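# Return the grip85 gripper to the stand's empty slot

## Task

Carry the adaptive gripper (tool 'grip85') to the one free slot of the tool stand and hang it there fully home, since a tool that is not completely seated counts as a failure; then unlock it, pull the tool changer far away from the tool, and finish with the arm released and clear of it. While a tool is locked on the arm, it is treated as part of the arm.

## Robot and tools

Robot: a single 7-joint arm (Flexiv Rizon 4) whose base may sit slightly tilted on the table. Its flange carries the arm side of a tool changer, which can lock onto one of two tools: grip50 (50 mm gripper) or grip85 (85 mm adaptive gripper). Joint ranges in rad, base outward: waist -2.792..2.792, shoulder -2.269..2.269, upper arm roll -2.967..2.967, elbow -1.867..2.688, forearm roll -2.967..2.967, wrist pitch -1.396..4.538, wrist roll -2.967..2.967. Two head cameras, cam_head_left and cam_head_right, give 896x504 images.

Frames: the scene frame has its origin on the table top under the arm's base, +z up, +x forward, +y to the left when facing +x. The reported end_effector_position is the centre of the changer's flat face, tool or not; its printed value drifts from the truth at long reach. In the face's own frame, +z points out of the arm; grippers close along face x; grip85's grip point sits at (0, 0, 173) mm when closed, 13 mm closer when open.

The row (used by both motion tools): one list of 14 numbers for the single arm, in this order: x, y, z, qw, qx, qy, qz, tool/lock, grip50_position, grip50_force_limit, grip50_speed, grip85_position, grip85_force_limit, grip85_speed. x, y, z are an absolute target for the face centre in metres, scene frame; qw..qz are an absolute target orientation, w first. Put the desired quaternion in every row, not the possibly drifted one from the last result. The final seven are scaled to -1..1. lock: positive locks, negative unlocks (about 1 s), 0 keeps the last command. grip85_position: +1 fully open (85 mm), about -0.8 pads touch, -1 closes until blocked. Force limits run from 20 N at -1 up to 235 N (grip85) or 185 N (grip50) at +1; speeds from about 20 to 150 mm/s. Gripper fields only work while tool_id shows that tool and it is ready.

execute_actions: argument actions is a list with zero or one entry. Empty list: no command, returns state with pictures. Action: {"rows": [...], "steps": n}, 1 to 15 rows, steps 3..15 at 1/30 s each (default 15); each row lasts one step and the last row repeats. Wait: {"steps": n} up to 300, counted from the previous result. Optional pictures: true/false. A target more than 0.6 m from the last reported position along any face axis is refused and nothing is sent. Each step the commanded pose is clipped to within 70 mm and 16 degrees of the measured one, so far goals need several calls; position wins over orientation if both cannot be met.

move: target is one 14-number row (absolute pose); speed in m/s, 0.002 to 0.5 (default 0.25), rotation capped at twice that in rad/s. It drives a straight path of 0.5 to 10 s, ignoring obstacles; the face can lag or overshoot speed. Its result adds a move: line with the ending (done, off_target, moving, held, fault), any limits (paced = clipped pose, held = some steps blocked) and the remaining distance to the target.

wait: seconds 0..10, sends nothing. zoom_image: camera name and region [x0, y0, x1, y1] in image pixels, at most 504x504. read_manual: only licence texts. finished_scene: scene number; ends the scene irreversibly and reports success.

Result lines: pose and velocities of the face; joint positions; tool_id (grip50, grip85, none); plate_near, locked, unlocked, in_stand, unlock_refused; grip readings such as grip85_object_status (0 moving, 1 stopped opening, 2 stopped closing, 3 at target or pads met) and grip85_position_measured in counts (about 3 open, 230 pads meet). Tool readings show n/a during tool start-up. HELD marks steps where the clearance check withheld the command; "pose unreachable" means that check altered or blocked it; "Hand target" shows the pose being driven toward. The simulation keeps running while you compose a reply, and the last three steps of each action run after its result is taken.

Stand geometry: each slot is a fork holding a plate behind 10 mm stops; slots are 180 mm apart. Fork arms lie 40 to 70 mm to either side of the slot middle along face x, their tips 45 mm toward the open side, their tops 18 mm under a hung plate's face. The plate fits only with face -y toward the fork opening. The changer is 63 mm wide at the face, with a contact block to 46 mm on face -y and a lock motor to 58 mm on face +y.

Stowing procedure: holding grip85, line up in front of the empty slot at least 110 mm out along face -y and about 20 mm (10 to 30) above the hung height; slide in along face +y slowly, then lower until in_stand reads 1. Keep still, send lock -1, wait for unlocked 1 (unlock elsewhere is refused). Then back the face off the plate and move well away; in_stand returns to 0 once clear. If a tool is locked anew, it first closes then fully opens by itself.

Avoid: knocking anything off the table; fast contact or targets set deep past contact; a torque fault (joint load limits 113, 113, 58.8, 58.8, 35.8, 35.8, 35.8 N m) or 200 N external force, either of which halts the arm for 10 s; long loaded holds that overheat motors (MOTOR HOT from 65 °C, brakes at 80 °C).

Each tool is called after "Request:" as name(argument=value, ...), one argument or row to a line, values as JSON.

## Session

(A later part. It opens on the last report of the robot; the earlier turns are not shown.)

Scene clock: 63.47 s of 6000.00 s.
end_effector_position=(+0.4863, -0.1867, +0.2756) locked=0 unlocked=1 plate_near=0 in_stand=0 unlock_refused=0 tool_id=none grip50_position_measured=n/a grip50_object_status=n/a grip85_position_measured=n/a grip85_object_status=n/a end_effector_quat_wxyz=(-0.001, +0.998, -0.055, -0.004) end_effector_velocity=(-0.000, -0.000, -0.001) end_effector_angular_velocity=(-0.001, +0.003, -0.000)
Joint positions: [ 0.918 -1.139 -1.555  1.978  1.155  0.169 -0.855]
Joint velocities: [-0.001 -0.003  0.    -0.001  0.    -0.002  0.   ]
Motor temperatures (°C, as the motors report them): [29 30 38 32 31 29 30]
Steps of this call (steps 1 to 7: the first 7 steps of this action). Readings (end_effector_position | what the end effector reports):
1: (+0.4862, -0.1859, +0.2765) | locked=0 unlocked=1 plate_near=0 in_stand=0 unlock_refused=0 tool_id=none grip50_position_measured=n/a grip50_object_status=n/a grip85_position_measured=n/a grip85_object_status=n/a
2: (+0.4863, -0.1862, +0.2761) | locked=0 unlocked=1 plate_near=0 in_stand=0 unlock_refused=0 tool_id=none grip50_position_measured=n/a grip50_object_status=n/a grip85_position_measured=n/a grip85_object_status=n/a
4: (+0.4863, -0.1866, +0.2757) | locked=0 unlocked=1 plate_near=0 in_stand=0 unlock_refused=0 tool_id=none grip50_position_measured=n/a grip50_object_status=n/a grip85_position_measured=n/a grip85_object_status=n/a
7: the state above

Request:
move(
  target=[0.47,-0.185,0.325,0,0.9986,-0.0523,0,0,0,0,0,0,0,0],
)

Request:
move(
  target=[0.5677,-0.1384,0.32,0,0.7431,0.6691,0,0,0,0,0,0,0,0],
  speed=0.5,
)

Request:
move(
  target=[0.5677,-0.1384,0.3095,0,0.7431,0.6691,0,0,0,0,0,0,0,0],
  speed=0.015,
)

Scene clock: 64.43 s of 6000.00 s.
end_effector_position=(+0.4701, -0.1850, +0.3249) locked=0 unlocked=1 plate_near=0 in_stand=0 unlock_refused=0 tool_id=none grip50_position_measured=n/a grip50_object_status=n/a grip85_position_measured=n/a grip85_object_status=n/a end_effector_quat_wxyz=(-0.000, +0.999, -0.053, +0.000) end_effector_velocity=(-0.000, -0.000, +0.000) end_effector_angular_velocity=(-0.001, -0.000, -0.000)
Joint positions: [ 0.979 -1.076 -1.669  2.009  1.066  0.121 -0.865]
Joint velocities: [ 0.     0.    -0.001  0.    -0.001 -0.    -0.   ]
Motor temperatures (°C, as the motors report them): [29 30 38 32 31 29 30]
Hand target: +0.470, -0.185, +0.325; -0.000, +0.999, -0.052, +0.000
Off your previous action's commanded pose: 0.005 m, 1 deg at its last step (step 3 of this call).
Off the commanded pose: 0.000 m, 0 deg.
Kept back: nothing.
move: done

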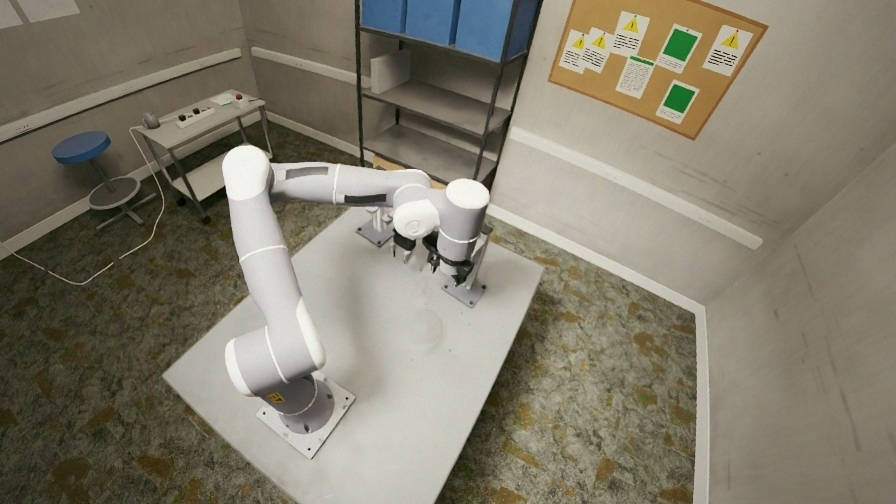

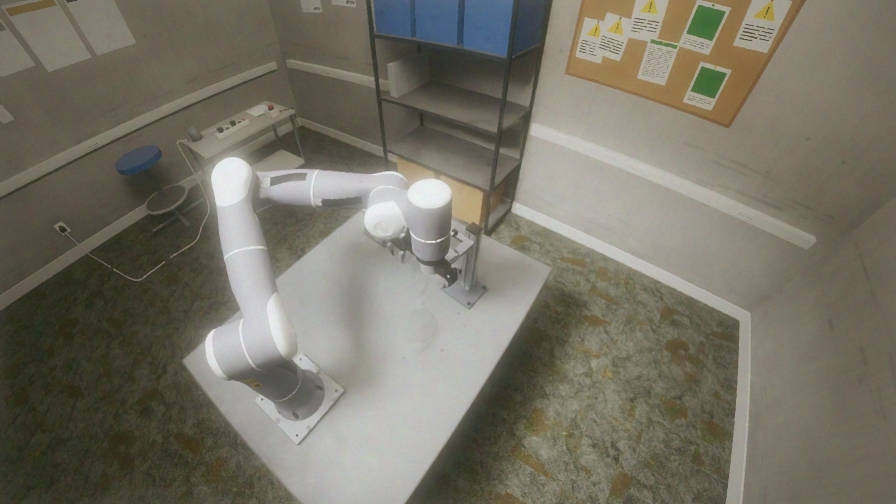

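Scene clock: 66.47 s of 6000.00 s.
end_effector_position=(+0.5677, -0.1384, +0.3198) locked=0 unlocked=1 plate_near=0 in_stand=0 unlock_refused=0 tool_id=none grip50_position_measured=n/a grip50_object_status=n/a grip85_position_measured=n/a grip85_object_status=n/a end_effector_quat_wxyz=(-0.000, +0.743, +0.669, +0.000) end_effector_velocity=(+0.000, -0.000, +0.000) end_effector_angular_velocity=(-0.000, -0.000, +0.002)
Joint positions: [ 0.918 -0.965 -1.438  1.806  0.982  0.234 -2.185]
Joint velocities: [ 0.    -0.    -0.    -0.     0.    -0.    -0.002]
Motor temperatures (°C, as the motors report them): [29 30 38 32 31 29 30]
Hand target: +0.568, -0.138, +0.320; -0.000, +0.743, +0.669, +0.000
Off the commanded pose: 0.000 m, 0 deg.
Kept back: nothing.
move: done

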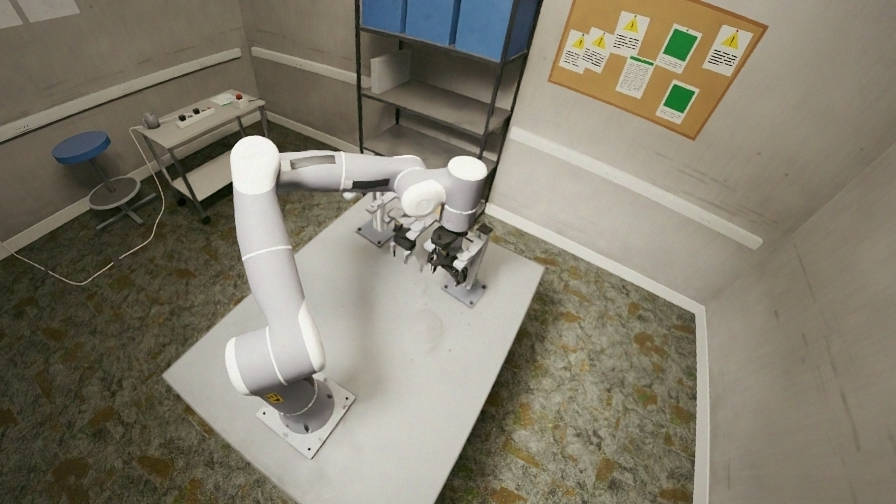

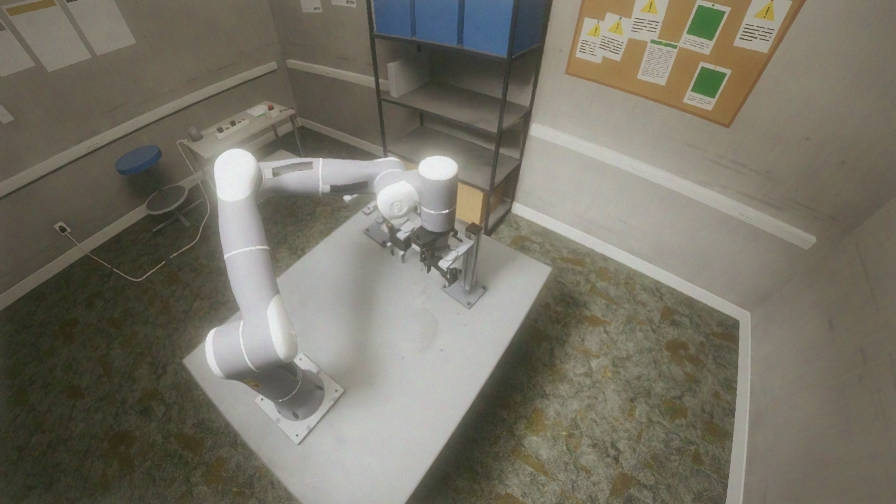

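Scene clock: 67.37 s of 6000.00 s.
end_effector_position=(+0.5677, -0.1384, +0.3096) locked=0 unlocked=1 plate_near=0 in_stand=0 unlock_refused=0 tool_id=none grip50_position_measured=n/a grip50_object_status=n/a grip85_position_measured=n/a grip85_object_status=n/a end_effector_quat_wxyz=(-0.000, +0.743, +0.669, -0.000) end_effector_velocity=(+0.000, -0.000, +0.000) end_effector_angular_velocity=(-0.000, -0.001, -0.000)
Joint positions: [ 0.91  -0.978 -1.422  1.809  0.997  0.247 -2.19 ]
Joint velocities: [-0.     0.     0.     0.     0.     0.001  0.   ]
Motor temperatures (°C, as the motors report them): [29 30 39 32 31 29 30]
Hand target: +0.568, -0.138, +0.310; +0.000, +0.743, +0.669, -0.000
Off the commanded pose: 0.000 m, 0 deg.
Kept back: nothing.
move: done

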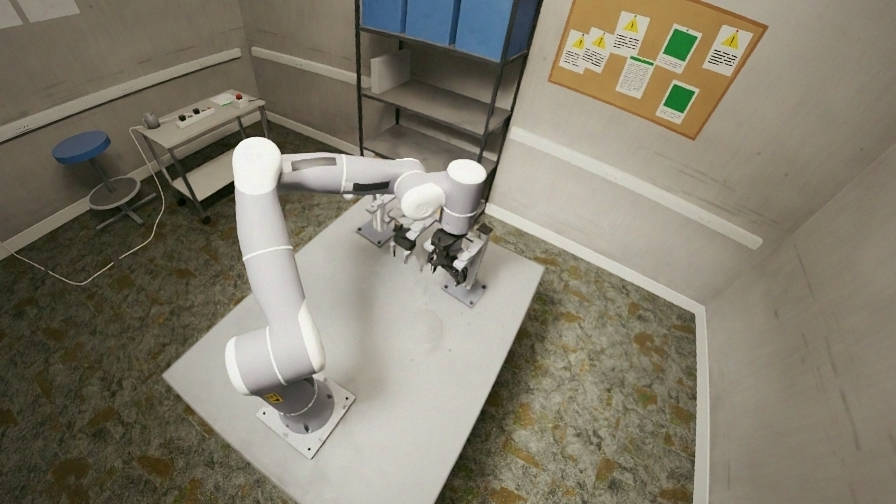

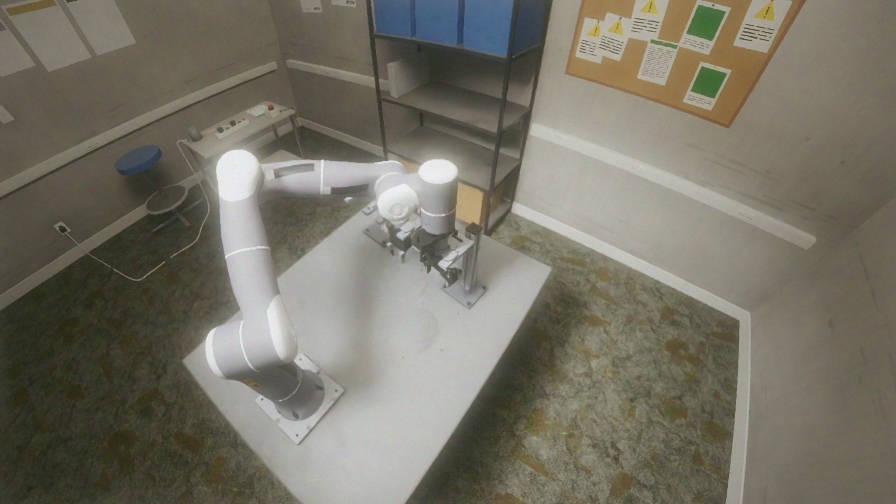

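Request:
execute_actions(
  actions=[
    {"rows":[[0.5677,-0.1384,0.305,0,0.7431,0.6691,0,0,0,0,0,0,0,0]],"steps":10},
  ],
)

Request:
execute_actions(
  actions=[
    {"rows":[[0.5677,-0.1384,0.3015,0,0.7431,0.6691,0,0,0,0,0,0,0,0]],"steps":10},
  ],
)

Scene clock: 67.67 s of 6000.00 s.
end_effector_position=(+0.5676, -0.1385, +0.3052) locked=0 unlocked=1 plate_near=0 in_stand=1 unlock_refused=0 tool_id=none grip50_position_measured=n/a grip50_object_status=n/a grip85_position_measured=n/a grip85_object_status=n/a end_effector_quat_wxyz=(-0.000, +0.743, +0.669, -0.000) end_effector_velocity=(+0.000, +0.000, -0.000) end_effector_angular_velocity=(-0.000, -0.001, +0.001)
Joint positions: [ 0.907 -0.984 -1.415  1.81   1.004  0.253 -2.192]
Joint velocities: [-0.001 -0.     0.001 -0.001  0.001  0.002 -0.   ]
Motor temperatures (°C, as the motors report them): [29 30 39 32 31 29 30]
Steps of this call (steps 1 to 2: nothing new was sent; steps 3 to 9: the first 7 steps of this action). Readings (end_effector_position | what the end effector reports):
3: (+0.5677, -0.1384, +0.3092) | locked=0 unlocked=1 plate_near=0 in_stand=0 unlock_refused=0 tool_id=none grip50_position_measured=n/a grip50_object_status=n/a grip85_position_measured=n/a grip85_object_status=n/a
4: (+0.5679, -0.1385, +0.3076) | locked=0 unlocked=1 plate_near=0 in_stand=0 unlock_refused=0 tool_id=none grip50_position_measured=n/a grip50_object_status=n/a grip85_position_measured=n/a grip85_object_status=n/a
6: (+0.5676, -0.1384, +0.3054) | locked=0 unlocked=1 plate_near=0 in_stand=1 unlock_refused=0 tool_id=none grip50_position_measured=n/a grip50_object_status=n/a grip85_position_measured=n/a grip85_object_status=n/a
9: the state above

Scene clock: 68.00 s of 6000.00 s.
end_effector_position=(+0.5676, -0.1387, +0.3018) locked=0 unlocked=1 plate_near=1 in_stand=1 unlock_refused=0 tool_id=none grip50_position_measured=n/a grip50_object_status=n/a grip85_position_measured=n/a grip85_object_status=n/a end_effector_quat_wxyz=(+0.000, +0.743, +0.669, -0.000) end_effector_velocity=(-0.000, -0.000, -0.000) end_effector_angular_velocity=(-0.001, -0.000, -0.000)
Joint positions: [ 0.904 -0.989 -1.409  1.811  1.009  0.258 -2.193]
Joint velocities: [-0.001  0.     0.002  0.    -0.     0.002  0.   ]
Motor temperatures (°C, as the motors report them): [29 30 39 32 31 29 30]
Off your previous action's commanded pose: 0.000 m, 0 deg at its last step (step 3 of this call).
Steps of this call (steps 1 to 3: the last 3 steps of your previous action; steps 4 to 10: the first 7 steps of this action). Readings (end_effector_position | what the end effector reports):
4: (+0.5676, -0.1385, +0.3048) | locked=0 unlocked=1 plate_near=0 in_stand=1 unlock_refused=0 tool_id=none grip50_position_measured=n/a grip50_object_status=n/a grip85_position_measured=n/a grip85_object_status=n/a
5: (+0.5678, -0.1387, +0.3035) | locked=0 unlocked=1 plate_near=0 in_stand=1 unlock_refused=0 tool_id=none grip50_position_measured=n/a grip50_object_status=n/a grip85_position_measured=n/a grip85_object_status=n/a
7: (+0.5676, -0.1386, +0.3019) | locked=0 unlocked=1 plate_near=1 in_stand=1 unlock_refused=0 tool_id=none grip50_position_measured=n/a grip50_object_status=n/a grip85_position_measured=n/a grip85_object_status=n/a
10: the state above

Request:
execute_actions(
  actions=[
    {"rows":[[0.5677,-0.1386,0.3005,0,0.7431,0.6691,0,1,0,0,0,1,0,0]],"steps":15},
  ],
)

Request:
execute_actions(
  actions=[
    {"steps":32},
  ],
)

Scene clock: 68.50 s of 6000.00 s.
end_effector_position=(+0.5679, -0.1389, +0.3014) locked=0 unlocked=0 plate_near=1 in_stand=1 unlock_refused=0 tool_id=none grip50_position_measured=n/a grip50_object_status=n/a grip85_position_measured=n/a grip85_object_status=n/a end_effector_quat_wxyz=(+0.001, +0.743, +0.669, -0.000) end_effector_velocity=(+0.000, -0.000, +0.000) end_effector_angular_velocity=(-0.000, -0.001, +0.000)
Joint positions: [ 0.903 -0.989 -1.408  1.811  1.01   0.26  -2.194]
Joint velocities: [-0.     0.     0.     0.    -0.     0.001  0.   ]
Motor temperatures (°C, as the motors report them): [29 30 39 32 31 29 30]
Off your previous action's commanded pose: 0.000 m, 0 deg at its last step (step 3 of this call).
Steps of this call (steps 1 to 3: the last 3 steps of your previous action; steps 4 to 15: the first 12 steps of this action). Readings (end_effector_position | what the end effector reports):
4: (+0.5676, -0.1387, +0.3016) | locked=0 unlocked=0 plate_near=1 in_stand=1 unlock_refused=0 tool_id=none grip50_position_measured=n/a grip50_object_status=n/a grip85_position_measured=n/a grip85_object_status=n/a
5: (+0.5677, -0.1388, +0.3014) | locked=0 unlocked=0 plate_near=1 in_stand=1 unlock_refused=0 tool_id=none grip50_position_measured=n/a grip50_object_status=n/a grip85_position_measured=n/a grip85_object_status=n/a
7: (+0.5678, -0.1389, +0.3014) | locked=0 unlocked=0 plate_near=1 in_stand=1 unlock_refused=0 tool_id=none grip50_position_measured=n/a grip50_object_status=n/a grip85_position_measured=n/a grip85_object_status=n/a
11: (+0.5679, -0.1389, +0.3014) | locked=0 unlocked=0 plate_near=1 in_stand=1 unlock_refused=0 tool_id=none grip50_position_measured=n/a grip50_object_status=n/a grip85_position_measured=n/a grip85_object_status=n/a
15: the state above

Scene clock: 69.57 s of 6000.00 s.
end_effector_position=(+0.5681, -0.1391, +0.3016) locked=1 unlocked=0 plate_near=1 in_stand=1 unlock_refused=0 tool_id=grip85 grip50_position_measured=n/a grip50_object_status=n/a grip85_position_measured=n/a grip85_object_status=n/a end_effector_quat_wxyz=(+0.001, +0.743, +0.669, -0.000) end_effector_velocity=(+0.000, +0.000, -0.000) end_effector_angular_velocity=(+0.001, +0.000, +0.001)
Joint positions: [ 0.903 -0.989 -1.408  1.811  1.009  0.261 -2.194]
Joint velocities: [ 0.     0.     0.001 -0.     0.    -0.    -0.   ]
Motor temperatures (°C, as the motors report them): [29 30 39 32 31 29 30]
Hand target: +0.568, -0.139, +0.301; +0.000, +0.743, +0.669, -0.000
Off the commanded pose: 0.001 m, 0 deg.
Kept back: nothing.
Steps of this call (steps 1 to 3: the last 3 steps of your previous action; steps 4 to 32: nothing new was sent). Readings (end_effector_position | what the end effector reports):
1: (+0.5679, -0.1389, +0.3014) | locked=0 unlocked=0 plate_near=1 in_stand=1 unlock_refused=0 tool_id=none grip50_position_measured=n/a grip50_object_status=n/a grip85_position_measured=n/a grip85_object_status=n/a
2: (+0.5679, -0.1389, +0.3014) | locked=0 unlocked=0 plate_near=1 in_stand=1 unlock_refused=0 tool_id=none grip50_position_measured=n/a grip50_object_status=n/a grip85_position_measured=n/a grip85_object_status=n/a
4: (+0.5679, -0.1389, +0.3014) | locked=0 unlocked=0 plate_near=1 in_stand=1 unlock_refused=0 tool_id=none grip50_position_measured=n/a grip50_object_status=n/a grip85_position_measured=n/a grip85_object_status=n/a
8: (+0.5679, -0.1389, +0.3014) | locked=0 unlocked=0 plate_near=1 in_stand=1 unlock_refused=0 tool_id=none grip50_position_measured=n/a grip50_object_status=n/a grip85_position_measured=n/a grip85_object_status=n/a
32: the state above

Request:
move(
  target=[0.5678,-0.1387,0.3215,0,0.7431,0.6691,0,0,0,0,0,1,0,0],
  speed=0.04,
)

Request:
move(
  target=[0.4385,-0.1251,0.3215,0,0.7431,0.6691,0,0,0,0,0,1,0,0],
  speed=0.1,
)

Request:
move(
  target=[0.4761,0.2329,0.3215,0,0.7431,0.6691,0,0,0,0,0,1,0,0],
)

Request:
move(
  target=[0.5905,0.2209,0.3215,0,0.7431,0.6691,0,0,0,0,0,1,0,0],
  speed=0.05,
)

Request:
zoom_image(
  camera="cam_head_left",
  region=[330,150,430,250],
)

Scene clock: 70.57 s of 6000.00 s.
end_effector_position=(+0.5678, -0.1387, +0.3214) locked=1 unlocked=0 plate_near=1 in_stand=0 unlock_refused=0 tool_id=grip85 grip50_position_measured=n/a grip50_object_status=n/a grip85_position_measured=n/a grip85_object_status=n/a end_effector_quat_wxyz=(+0.000, +0.743, +0.669, +0.000) end_effector_velocity=(+0.000, -0.000, +0.001) end_effector_angular_velocity=(-0.000, -0.001, -0.000)
Joint positions: [ 0.918 -0.962 -1.439  1.805  0.978  0.233 -2.185]
Joint velocities: [ 0.     0.    -0.001 -0.    -0.    -0.001 -0.   ]
Motor temperatures (°C, as the motors report them): [29 30 39 33 31 29 30]
Hand target: +0.568, -0.139, +0.321; -0.000, +0.743, +0.669, +0.000
Off the commanded pose: 0.000 m, 0 deg.
Kept back: nothing.
move: done

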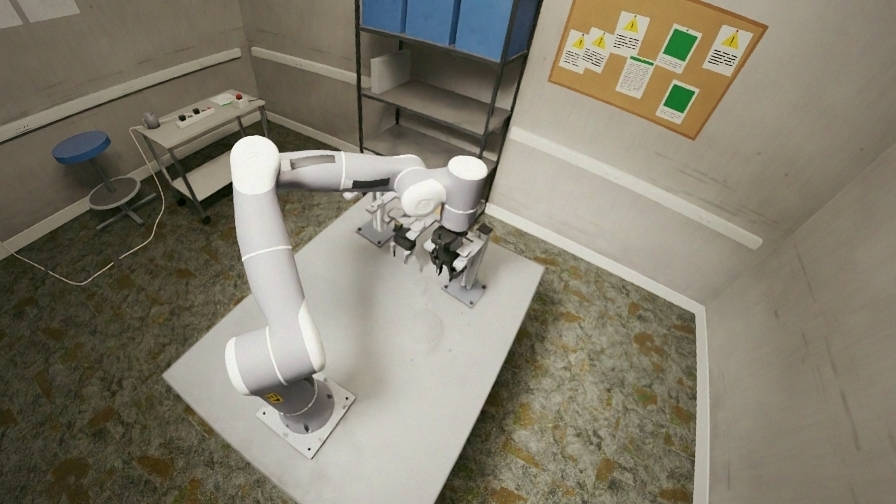

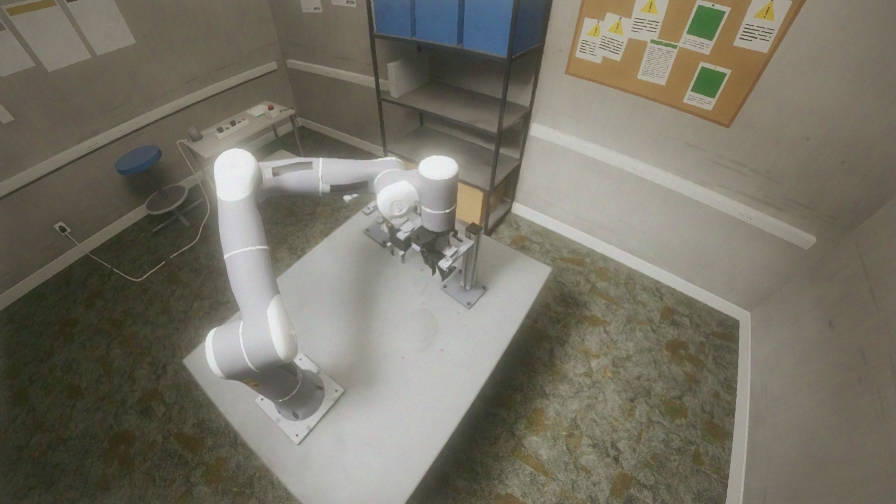

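Scene clock: 72.20 s of 6000.00 s.
end_effector_position=(+0.4384, -0.1252, +0.3215) locked=1 unlocked=0 plate_near=1 in_stand=0 unlock_refused=0 tool_id=grip85 grip50_position_measured=n/a grip50_object_status=n/a grip85_position_measured=n/a grip85_object_status=n/a end_effector_quat_wxyz=(-0.000, +0.743, +0.669, +0.000) end_effector_velocity=(-0.000, -0.000, +0.000) end_effector_angular_velocity=(+0.000, -0.000, -0.000)
Joint positions: [ 1.197 -0.903 -1.653  2.169  0.945  0.295 -2.315]
Joint velocities: [ 0.     0.    -0.001  0.001 -0.    -0.    -0.001]
Motor temperatures (°C, as the motors report them): [29 30 39 33 31 29 30]
Hand target: +0.438, -0.125, +0.322; -0.000, +0.743, +0.669, +0.000
Off the commanded pose: 0.000 m, 0 deg.
Kept back: nothing.
move: done

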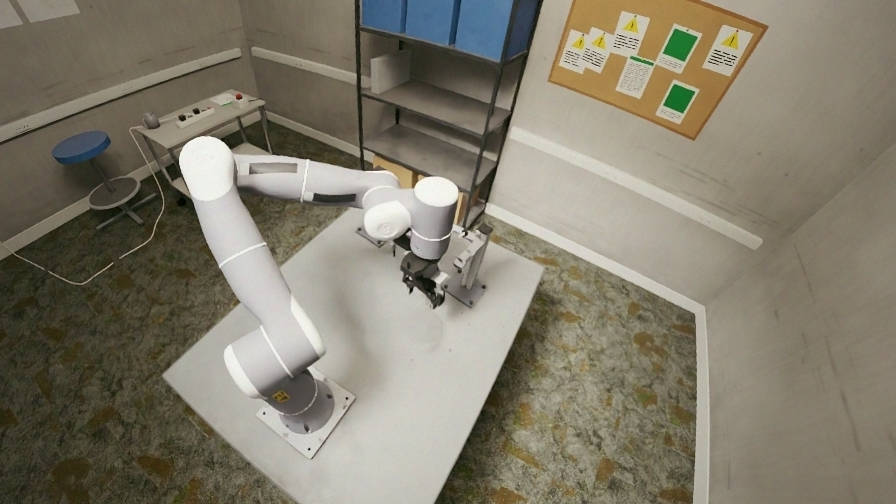

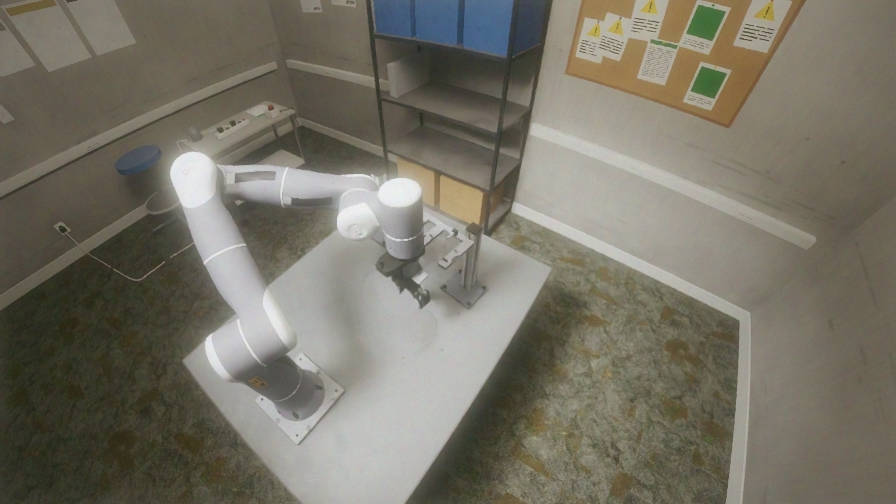

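Scene clock: 74.03 s of 6000.00 s.
end_effector_position=(+0.4760, +0.2328, +0.3216) locked=1 unlocked=0 plate_near=1 in_stand=0 unlock_refused=0 tool_id=grip85 grip50_position_measured=n/a grip50_object_status=n/a grip85_position_measured=3 grip85_object_status=3 end_effector_quat_wxyz=(+0.000, +0.743, +0.669, +0.002) end_effector_velocity=(+0.000, +0.000, +0.000) end_effector_angular_velocity=(-0.000, -0.000, -0.001)
Joint positions: [ 1.737 -1.021 -1.582  1.947  1.044  0.173 -1.578]
Joint velocities: [-0.001  0.     0.    -0.001 -0.     0.     0.001]
Motor temperatures (°C, as the motors report them): [29 30 39 33 31 30 30]
Hand target: +0.476, +0.233, +0.322; +0.000, +0.743, +0.669, +0.001
Off the commanded pose: 0.000 m, 0 deg.
Kept back: nothing.
move: done

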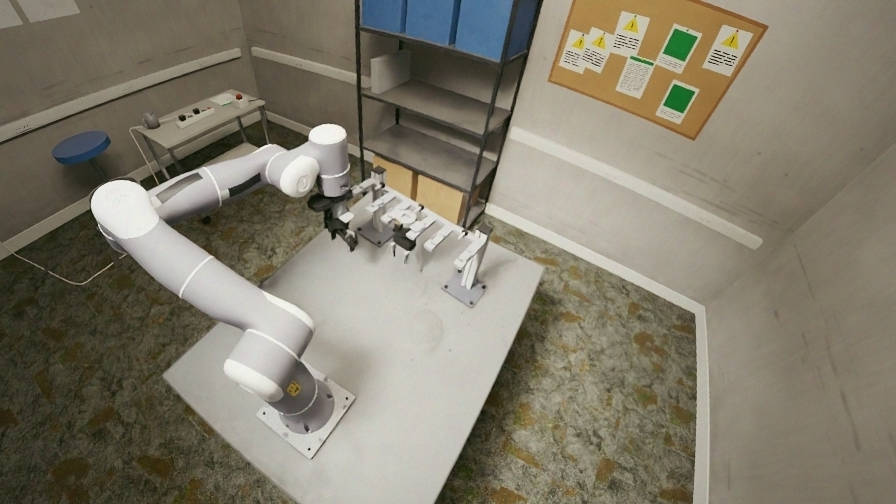

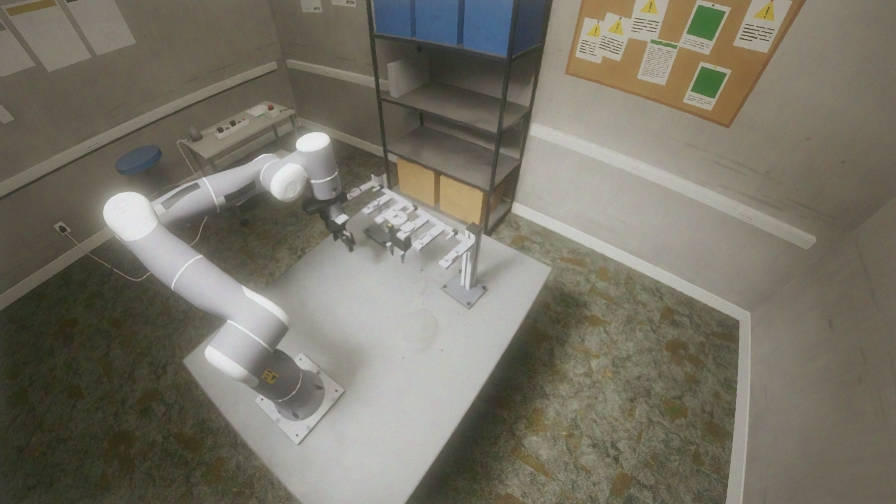

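Scene clock: 76.60 s of 6000.00 s.
end_effector_position=(+0.5905, +0.2211, +0.3215) locked=1 unlocked=0 plate_near=1 in_stand=0 unlock_refused=0 tool_id=grip85 grip50_position_measured=n/a grip50_object_status=n/a grip85_position_measured=3 grip85_object_status=3 end_effector_quat_wxyz=(+0.000, +0.743, +0.669, -0.000) end_effector_velocity=(+0.000, +0.000, -0.000) end_effector_angular_velocity=(-0.000, +0.001, +0.001)
Joint positions: [ 1.413 -1.061 -1.447  1.644  1.058  0.13  -1.574]
Joint velocities: [-0.    -0.     0.001 -0.001 -0.    -0.    -0.   ]
Motor temperatures (°C, as the motors report them): [29 30 40 33 31 30 30]
Hand target: +0.591, +0.221, +0.321; +0.000, +0.743, +0.669, -0.000
Off the commanded pose: 0.000 m, 0 deg.
Kept back: nothing.
move: done

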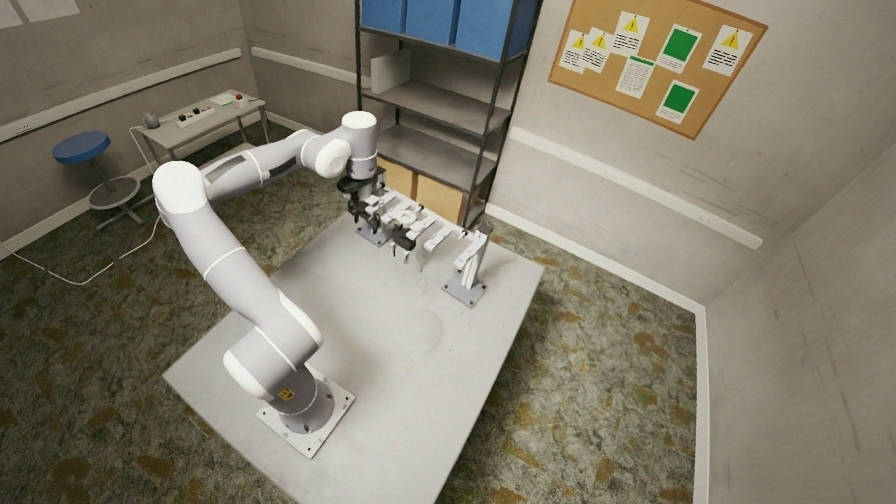

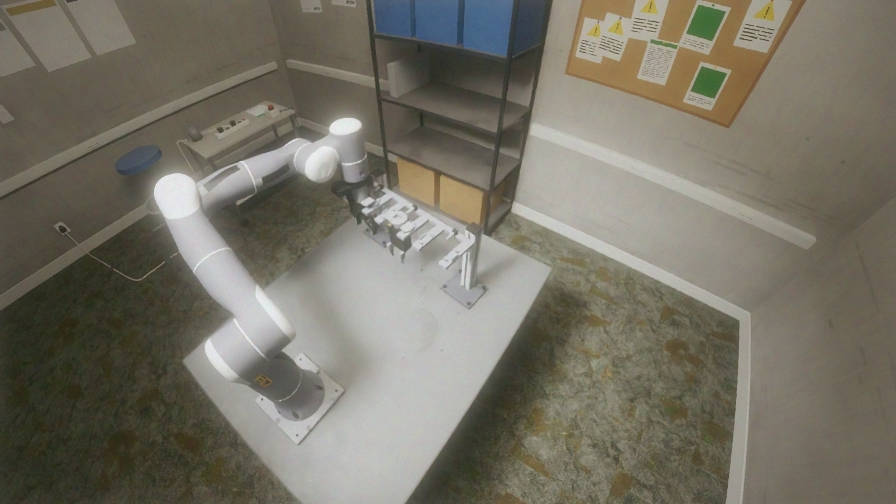

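Region (330, 150, 430, 250) of cam_head_left's 896x504 image, scaled by 5.040, with more detail than that image has.

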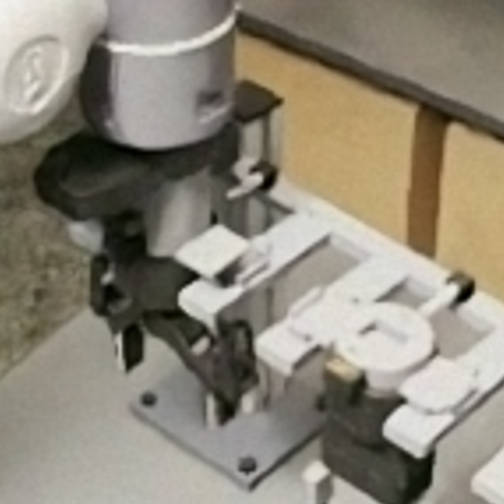

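Request:
move(
  target=[0.6054,0.2193,0.3215,0,0.7431,0.6691,0,0,0,0,0,1,0,0],
  speed=0.03,
)

Request:
move(
  target=[0.6054,0.2193,0.3085,0,0.7431,0.6691,0,0,0,0,0,1,0,0],
  speed=0.015,
)

Request:
zoom_image(
  camera="cam_head_left",
  region=[330,150,430,250],
)

Scene clock: 77.57 s of 6000.00 s.
end_effector_position=(+0.6054, +0.2193, +0.3216) locked=1 unlocked=0 plate_near=1 in_stand=0 unlock_refused=0 tool_id=grip85 grip50_position_measured=n/a grip50_object_status=n/a grip85_position_measured=3 grip85_object_status=3 end_effector_quat_wxyz=(+0.000, +0.743, +0.669, +0.000) end_effector_velocity=(+0.000, +0.001, -0.001) end_effector_angular_velocity=(+0.000, +0.001, +0.001)
Joint positions: [ 1.373 -1.069 -1.432  1.6    1.06   0.123 -1.57 ]
Joint velocities: [-0.     0.     0.002 -0.001 -0.    -0.     0.001]
Motor temperatures (°C, as the motors report them): [29 31 40 33 31 30 30]
Hand target: +0.605, +0.219, +0.321; +0.000, +0.743, +0.669, -0.000
Off the commanded pose: 0.000 m, 0 deg.
Kept back: nothing.
move: done

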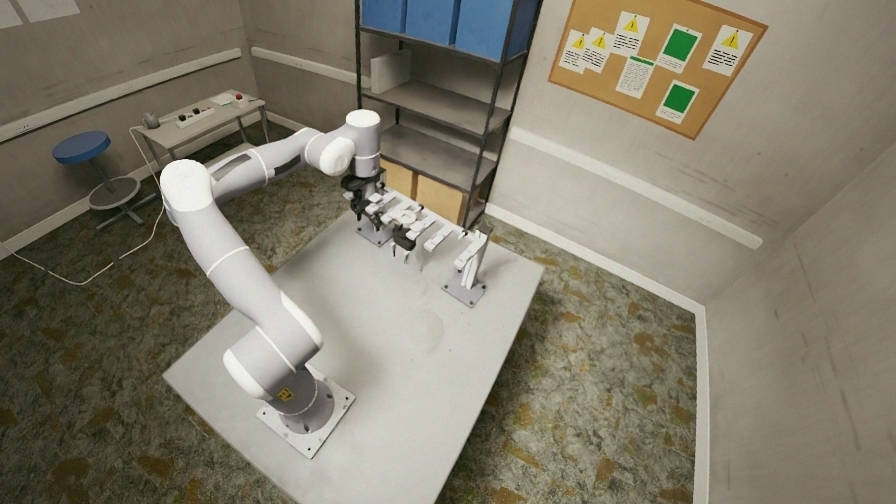

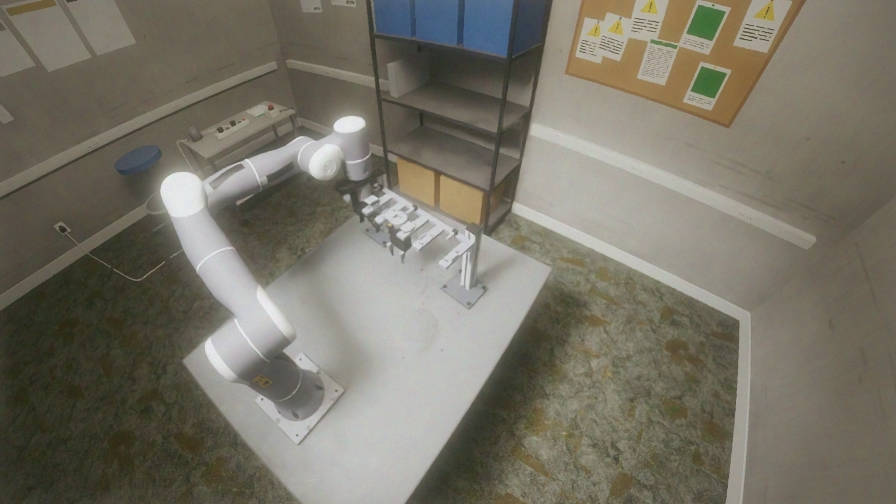

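Scene clock: 78.67 s of 6000.00 s.
end_effector_position=(+0.6059, +0.2191, +0.3093) locked=1 unlocked=0 plate_near=1 in_stand=0 unlock_refused=0 tool_id=grip85 grip50_position_measured=n/a grip50_object_status=n/a grip85_position_measured=3 grip85_object_status=3 end_effector_quat_wxyz=(+0.001, +0.743, +0.669, +0.001) end_effector_velocity=(+0.000, -0.000, -0.000) end_effector_angular_velocity=(-0.000, -0.001, -0.000)
Joint positions: [ 1.367 -1.084 -1.416  1.605  1.076  0.141 -1.573]
Joint velocities: [-0.001  0.     0.001  0.    -0.     0.002  0.   ]
Motor temperatures (°C, as the motors report them): [29 31 41 33 31 30 30]
Hand target: +0.605, +0.219, +0.309; +0.000, +0.743, +0.669, -0.000
Off the commanded pose: 0.001 m, 0 deg.
Kept back: nothing.
move: done

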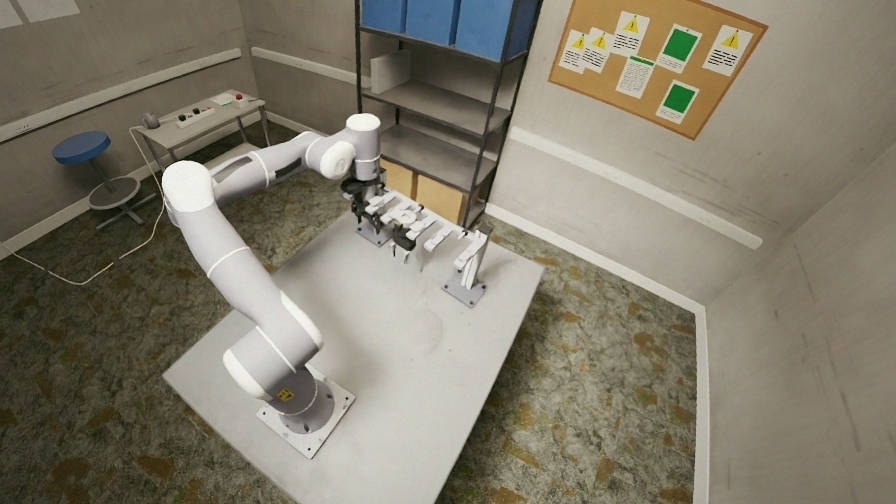

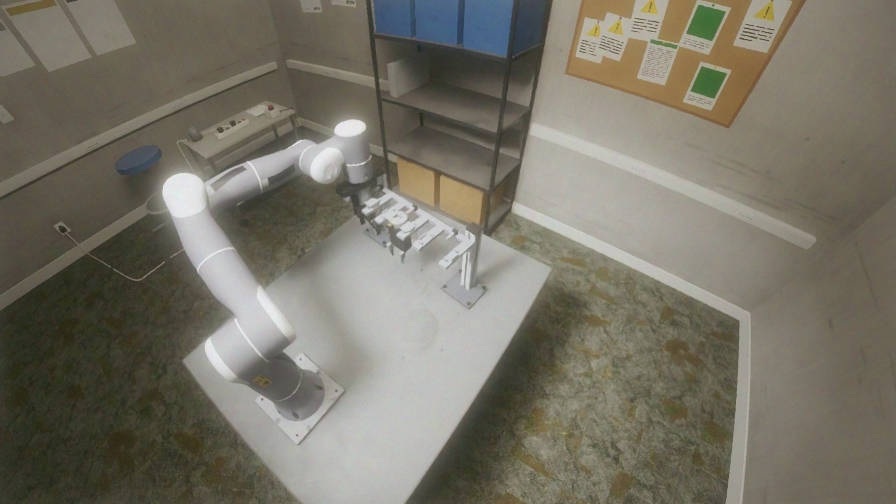

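Region (330, 150, 430, 250) of cam_head_left's 896x504 image, scaled by 5.040, with more detail than that image has.

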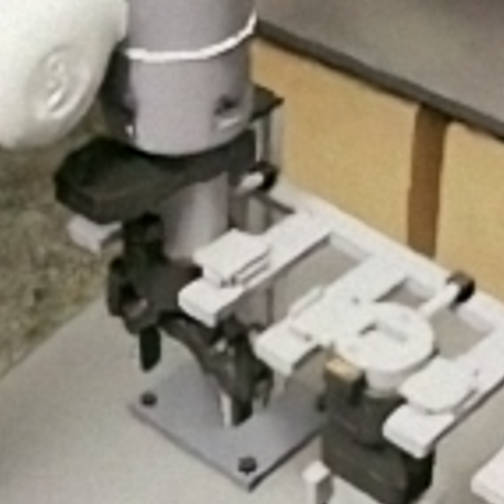

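Request:
execute_actions(
  actions=[
    {"rows":[[0.6075,0.2191,0.3095,0,0.7431,0.6691,0,0,0,0,0,1,0,0]],"steps":8},
  ],
)

Request:
execute_actions(
  actions=[
    {"rows":[[0.6075,0.2191,0.307,0,0.7431,0.6691,0,0,0,0,0,1,0,0]],"steps":12},
  ],
)

Scene clock: 78.90 s of 6000.00 s.
end_effector_position=(+0.6075, +0.2191, +0.3096) locked=1 unlocked=0 plate_near=1 in_stand=0 unlock_refused=0 tool_id=grip85 grip50_position_measured=n/a grip50_object_status=n/a grip85_position_measured=3 grip85_object_status=3 end_effector_quat_wxyz=(+0.000, +0.743, +0.669, +0.000) end_effector_velocity=(+0.002, +0.000, +0.000) end_effector_angular_velocity=(+0.000, +0.000, +0.001)
Joint positions: [ 1.363 -1.084 -1.415  1.599  1.076  0.138 -1.573]
Joint velocities: [-0.004 -0.     0.001 -0.005 -0.    -0.002  0.   ]
Motor temperatures (°C, as the motors report them): [29 31 41 33 31 30 30]
Steps of this call (steps 1 to 2: nothing new was sent; steps 3 to 7: the first 5 steps of this action). Readings (end_effector_position | what the end effector reports):
3: (+0.6061, +0.2191, +0.3094) | locked=1 unlocked=0 plate_near=1 in_stand=0 unlock_refused=0 tool_id=grip85 grip50_position_measured=n/a grip50_object_status=n/a grip85_position_measured=3 grip85_object_status=3
4: (+0.6067, +0.2192, +0.3093) | locked=1 unlocked=0 plate_near=1 in_stand=0 unlock_refused=0 tool_id=grip85 grip50_position_measured=n/a grip50_object_status=n/a grip85_position_measured=3 grip85_object_status=3
6: (+0.6074, +0.2191, +0.3096) | locked=1 unlocked=0 plate_near=1 in_stand=0 unlock_refused=0 tool_id=grip85 grip50_position_measured=n/a grip50_object_status=n/a grip85_position_measured=3 grip85_object_status=3
7: the state above

Scene clock: 79.30 s of 6000.00 s.
end_effector_position=(+0.6074, +0.2191, +0.3071) locked=1 unlocked=0 plate_near=1 in_stand=0 unlock_refused=0 tool_id=grip85 grip50_position_measured=n/a grip50_object_status=n/a grip85_position_measured=3 grip85_object_status=3 end_effector_quat_wxyz=(-0.000, +0.743, +0.669, -0.000) end_effector_velocity=(+0.000, -0.000, +0.000) end_effector_angular_velocity=(-0.000, -0.001, -0.000)
Joint positions: [ 1.361 -1.088 -1.412  1.6    1.078  0.141 -1.573]
Joint velocities: [-0.    -0.     0.    -0.    -0.     0.001  0.   ]
Motor temperatures (°C, as the motors report them): [29 31 41 33 31 30 30]
Off your previous action's commanded pose: 0.000 m, 0 deg at its last step (step 3 of this call).
Steps of this call (steps 1 to 3: the last 3 steps of your previous action; steps 4 to 12: the first 9 steps of this action). Readings (end_effector_position | what the end effector reports):
4: (+0.6075, +0.2191, +0.3094) | locked=1 unlocked=0 plate_near=1 in_stand=0 unlock_refused=0 tool_id=grip85 grip50_position_measured=n/a grip50_object_status=n/a grip85_position_measured=3 grip85_object_status=3
5: (+0.6076, +0.2191, +0.3085) | locked=1 unlocked=0 plate_near=1 in_stand=0 unlock_refused=0 tool_id=grip85 grip50_position_measured=n/a grip50_object_status=n/a grip85_position_measured=3 grip85_object_status=3
7: (+0.6074, +0.2192, +0.3071) | locked=1 unlocked=0 plate_near=1 in_stand=0 unlock_refused=0 tool_id=grip85 grip50_position_measured=n/a grip50_object_status=n/a grip85_position_measured=3 grip85_object_status=3
11: (+0.6074, +0.2191, +0.3071) | locked=1 unlocked=0 plate_near=1 in_stand=0 unlock_refused=0 tool_id=grip85 grip50_position_measured=n/a grip50_object_status=n/a grip85_position_measured=3 grip85_object_status=3
12: the state above

Request:
execute_actions(
  actions=[
    {"rows":[[0.6075,0.2191,0.3035,0,0.7431,0.6691,0,0,0,0,0,1,0,0]],"steps":10},
  ],
)

Request:
execute_actions(
  actions=[
    {"rows":[[0.6075,0.2191,0.3005,0,0.7431,0.6691,0,0,0,0,0,1,0,0]],"steps":12},
  ],
)

Scene clock: 79.63 s of 6000.00 s.
end_effector_position=(+0.6075, +0.2191, +0.3037) locked=1 unlocked=0 plate_near=1 in_stand=1 unlock_refused=0 tool_id=grip85 grip50_position_measured=n/a grip50_object_status=n/a grip85_position_measured=3 grip85_object_status=3 end_effector_quat_wxyz=(+0.000, +0.743, +0.669, -0.000) end_effector_velocity=(+0.000, +0.000, -0.000) end_effector_angular_velocity=(+0.000, -0.000, +0.001)
Joint positions: [ 1.36  -1.092 -1.408  1.601  1.083  0.145 -1.574]
Joint velocities: [-0.     0.     0.001 -0.    -0.     0.001  0.   ]
Motor temperatures (°C, as the motors report them): [29 31 41 33 31 30 30]
Off your previous action's commanded pose: 0.000 m, 0 deg at its last step (step 3 of this call).
Steps of this call (steps 1 to 3: the last 3 steps of your previous action; steps 4 to 10: the first 7 steps of this action). Readings (end_effector_position | what the end effector reports):
4: (+0.6075, +0.2191, +0.3068) | locked=1 unlocked=0 plate_near=1 in_stand=0 unlock_refused=0 tool_id=grip85 grip50_position_measured=n/a grip50_object_status=n/a grip85_position_measured=3 grip85_object_status=3
5: (+0.6077, +0.2191, +0.3056) | locked=1 unlocked=0 plate_near=1 in_stand=0 unlock_refused=0 tool_id=grip85 grip50_position_measured=n/a grip50_object_status=n/a grip85_position_measured=3 grip85_object_status=3
7: (+0.6075, +0.2191, +0.3039) | locked=1 unlocked=0 plate_near=1 in_stand=1 unlock_refused=0 tool_id=grip85 grip50_position_measured=n/a grip50_object_status=n/a grip85_position_measured=3 grip85_object_status=3
10: the state above

Scene clock: 80.03 s of 6000.00 s.
end_effector_position=(+0.6080, +0.2190, +0.3017) locked=1 unlocked=0 plate_near=1 in_stand=1 unlock_refused=0 tool_id=grip85 grip50_position_measured=n/a grip50_object_status=n/a grip85_position_measured=3 grip85_object_status=3 end_effector_quat_wxyz=(+0.001, +0.743, +0.669, +0.001) end_effector_velocity=(+0.000, -0.000, -0.000) end_effector_angular_velocity=(-0.000, -0.001, +0.000)
Joint positions: [ 1.359 -1.095 -1.405  1.601  1.085  0.15  -1.575]
Joint velocities: [-0.     0.     0.001  0.    -0.     0.002 -0.   ]
Motor temperatures (°C, as the motors report them): [29 31 41 33 31 30 30]
Off your previous action's commanded pose: 0.000 m, 0 deg at its last step (step 3 of this call).
Steps of this call (steps 1 to 3: the last 3 steps of your previous action; steps 4 to 12: the first 9 steps of this action). Readings (end_effector_position | what the end effector reports):
4: (+0.6075, +0.2191, +0.3034) | locked=1 unlocked=0 plate_near=1 in_stand=1 unlock_refused=0 tool_id=grip85 grip50_position_measured=n/a grip50_object_status=n/a grip85_position_measured=3 grip85_object_status=3
5: (+0.6077, +0.2191, +0.3024) | locked=1 unlocked=0 plate_near=1 in_stand=1 unlock_refused=0 tool_id=grip85 grip50_position_measured=n/a grip50_object_status=n/a grip85_position_measured=3 grip85_object_status=3
7: (+0.6079, +0.2191, +0.3018) | locked=1 unlocked=0 plate_near=1 in_stand=1 unlock_refused=0 tool_id=grip85 grip50_position_measured=n/a grip50_object_status=n/a grip85_position_measured=3 grip85_object_status=3
11: (+0.6080, +0.2190, +0.3018) | locked=1 unlocked=0 plate_near=1 in_stand=1 unlock_refused=0 tool_id=grip85 grip50_position_measured=n/a grip50_object_status=n/a grip85_position_measured=3 grip85_object_status=3
12: the state above


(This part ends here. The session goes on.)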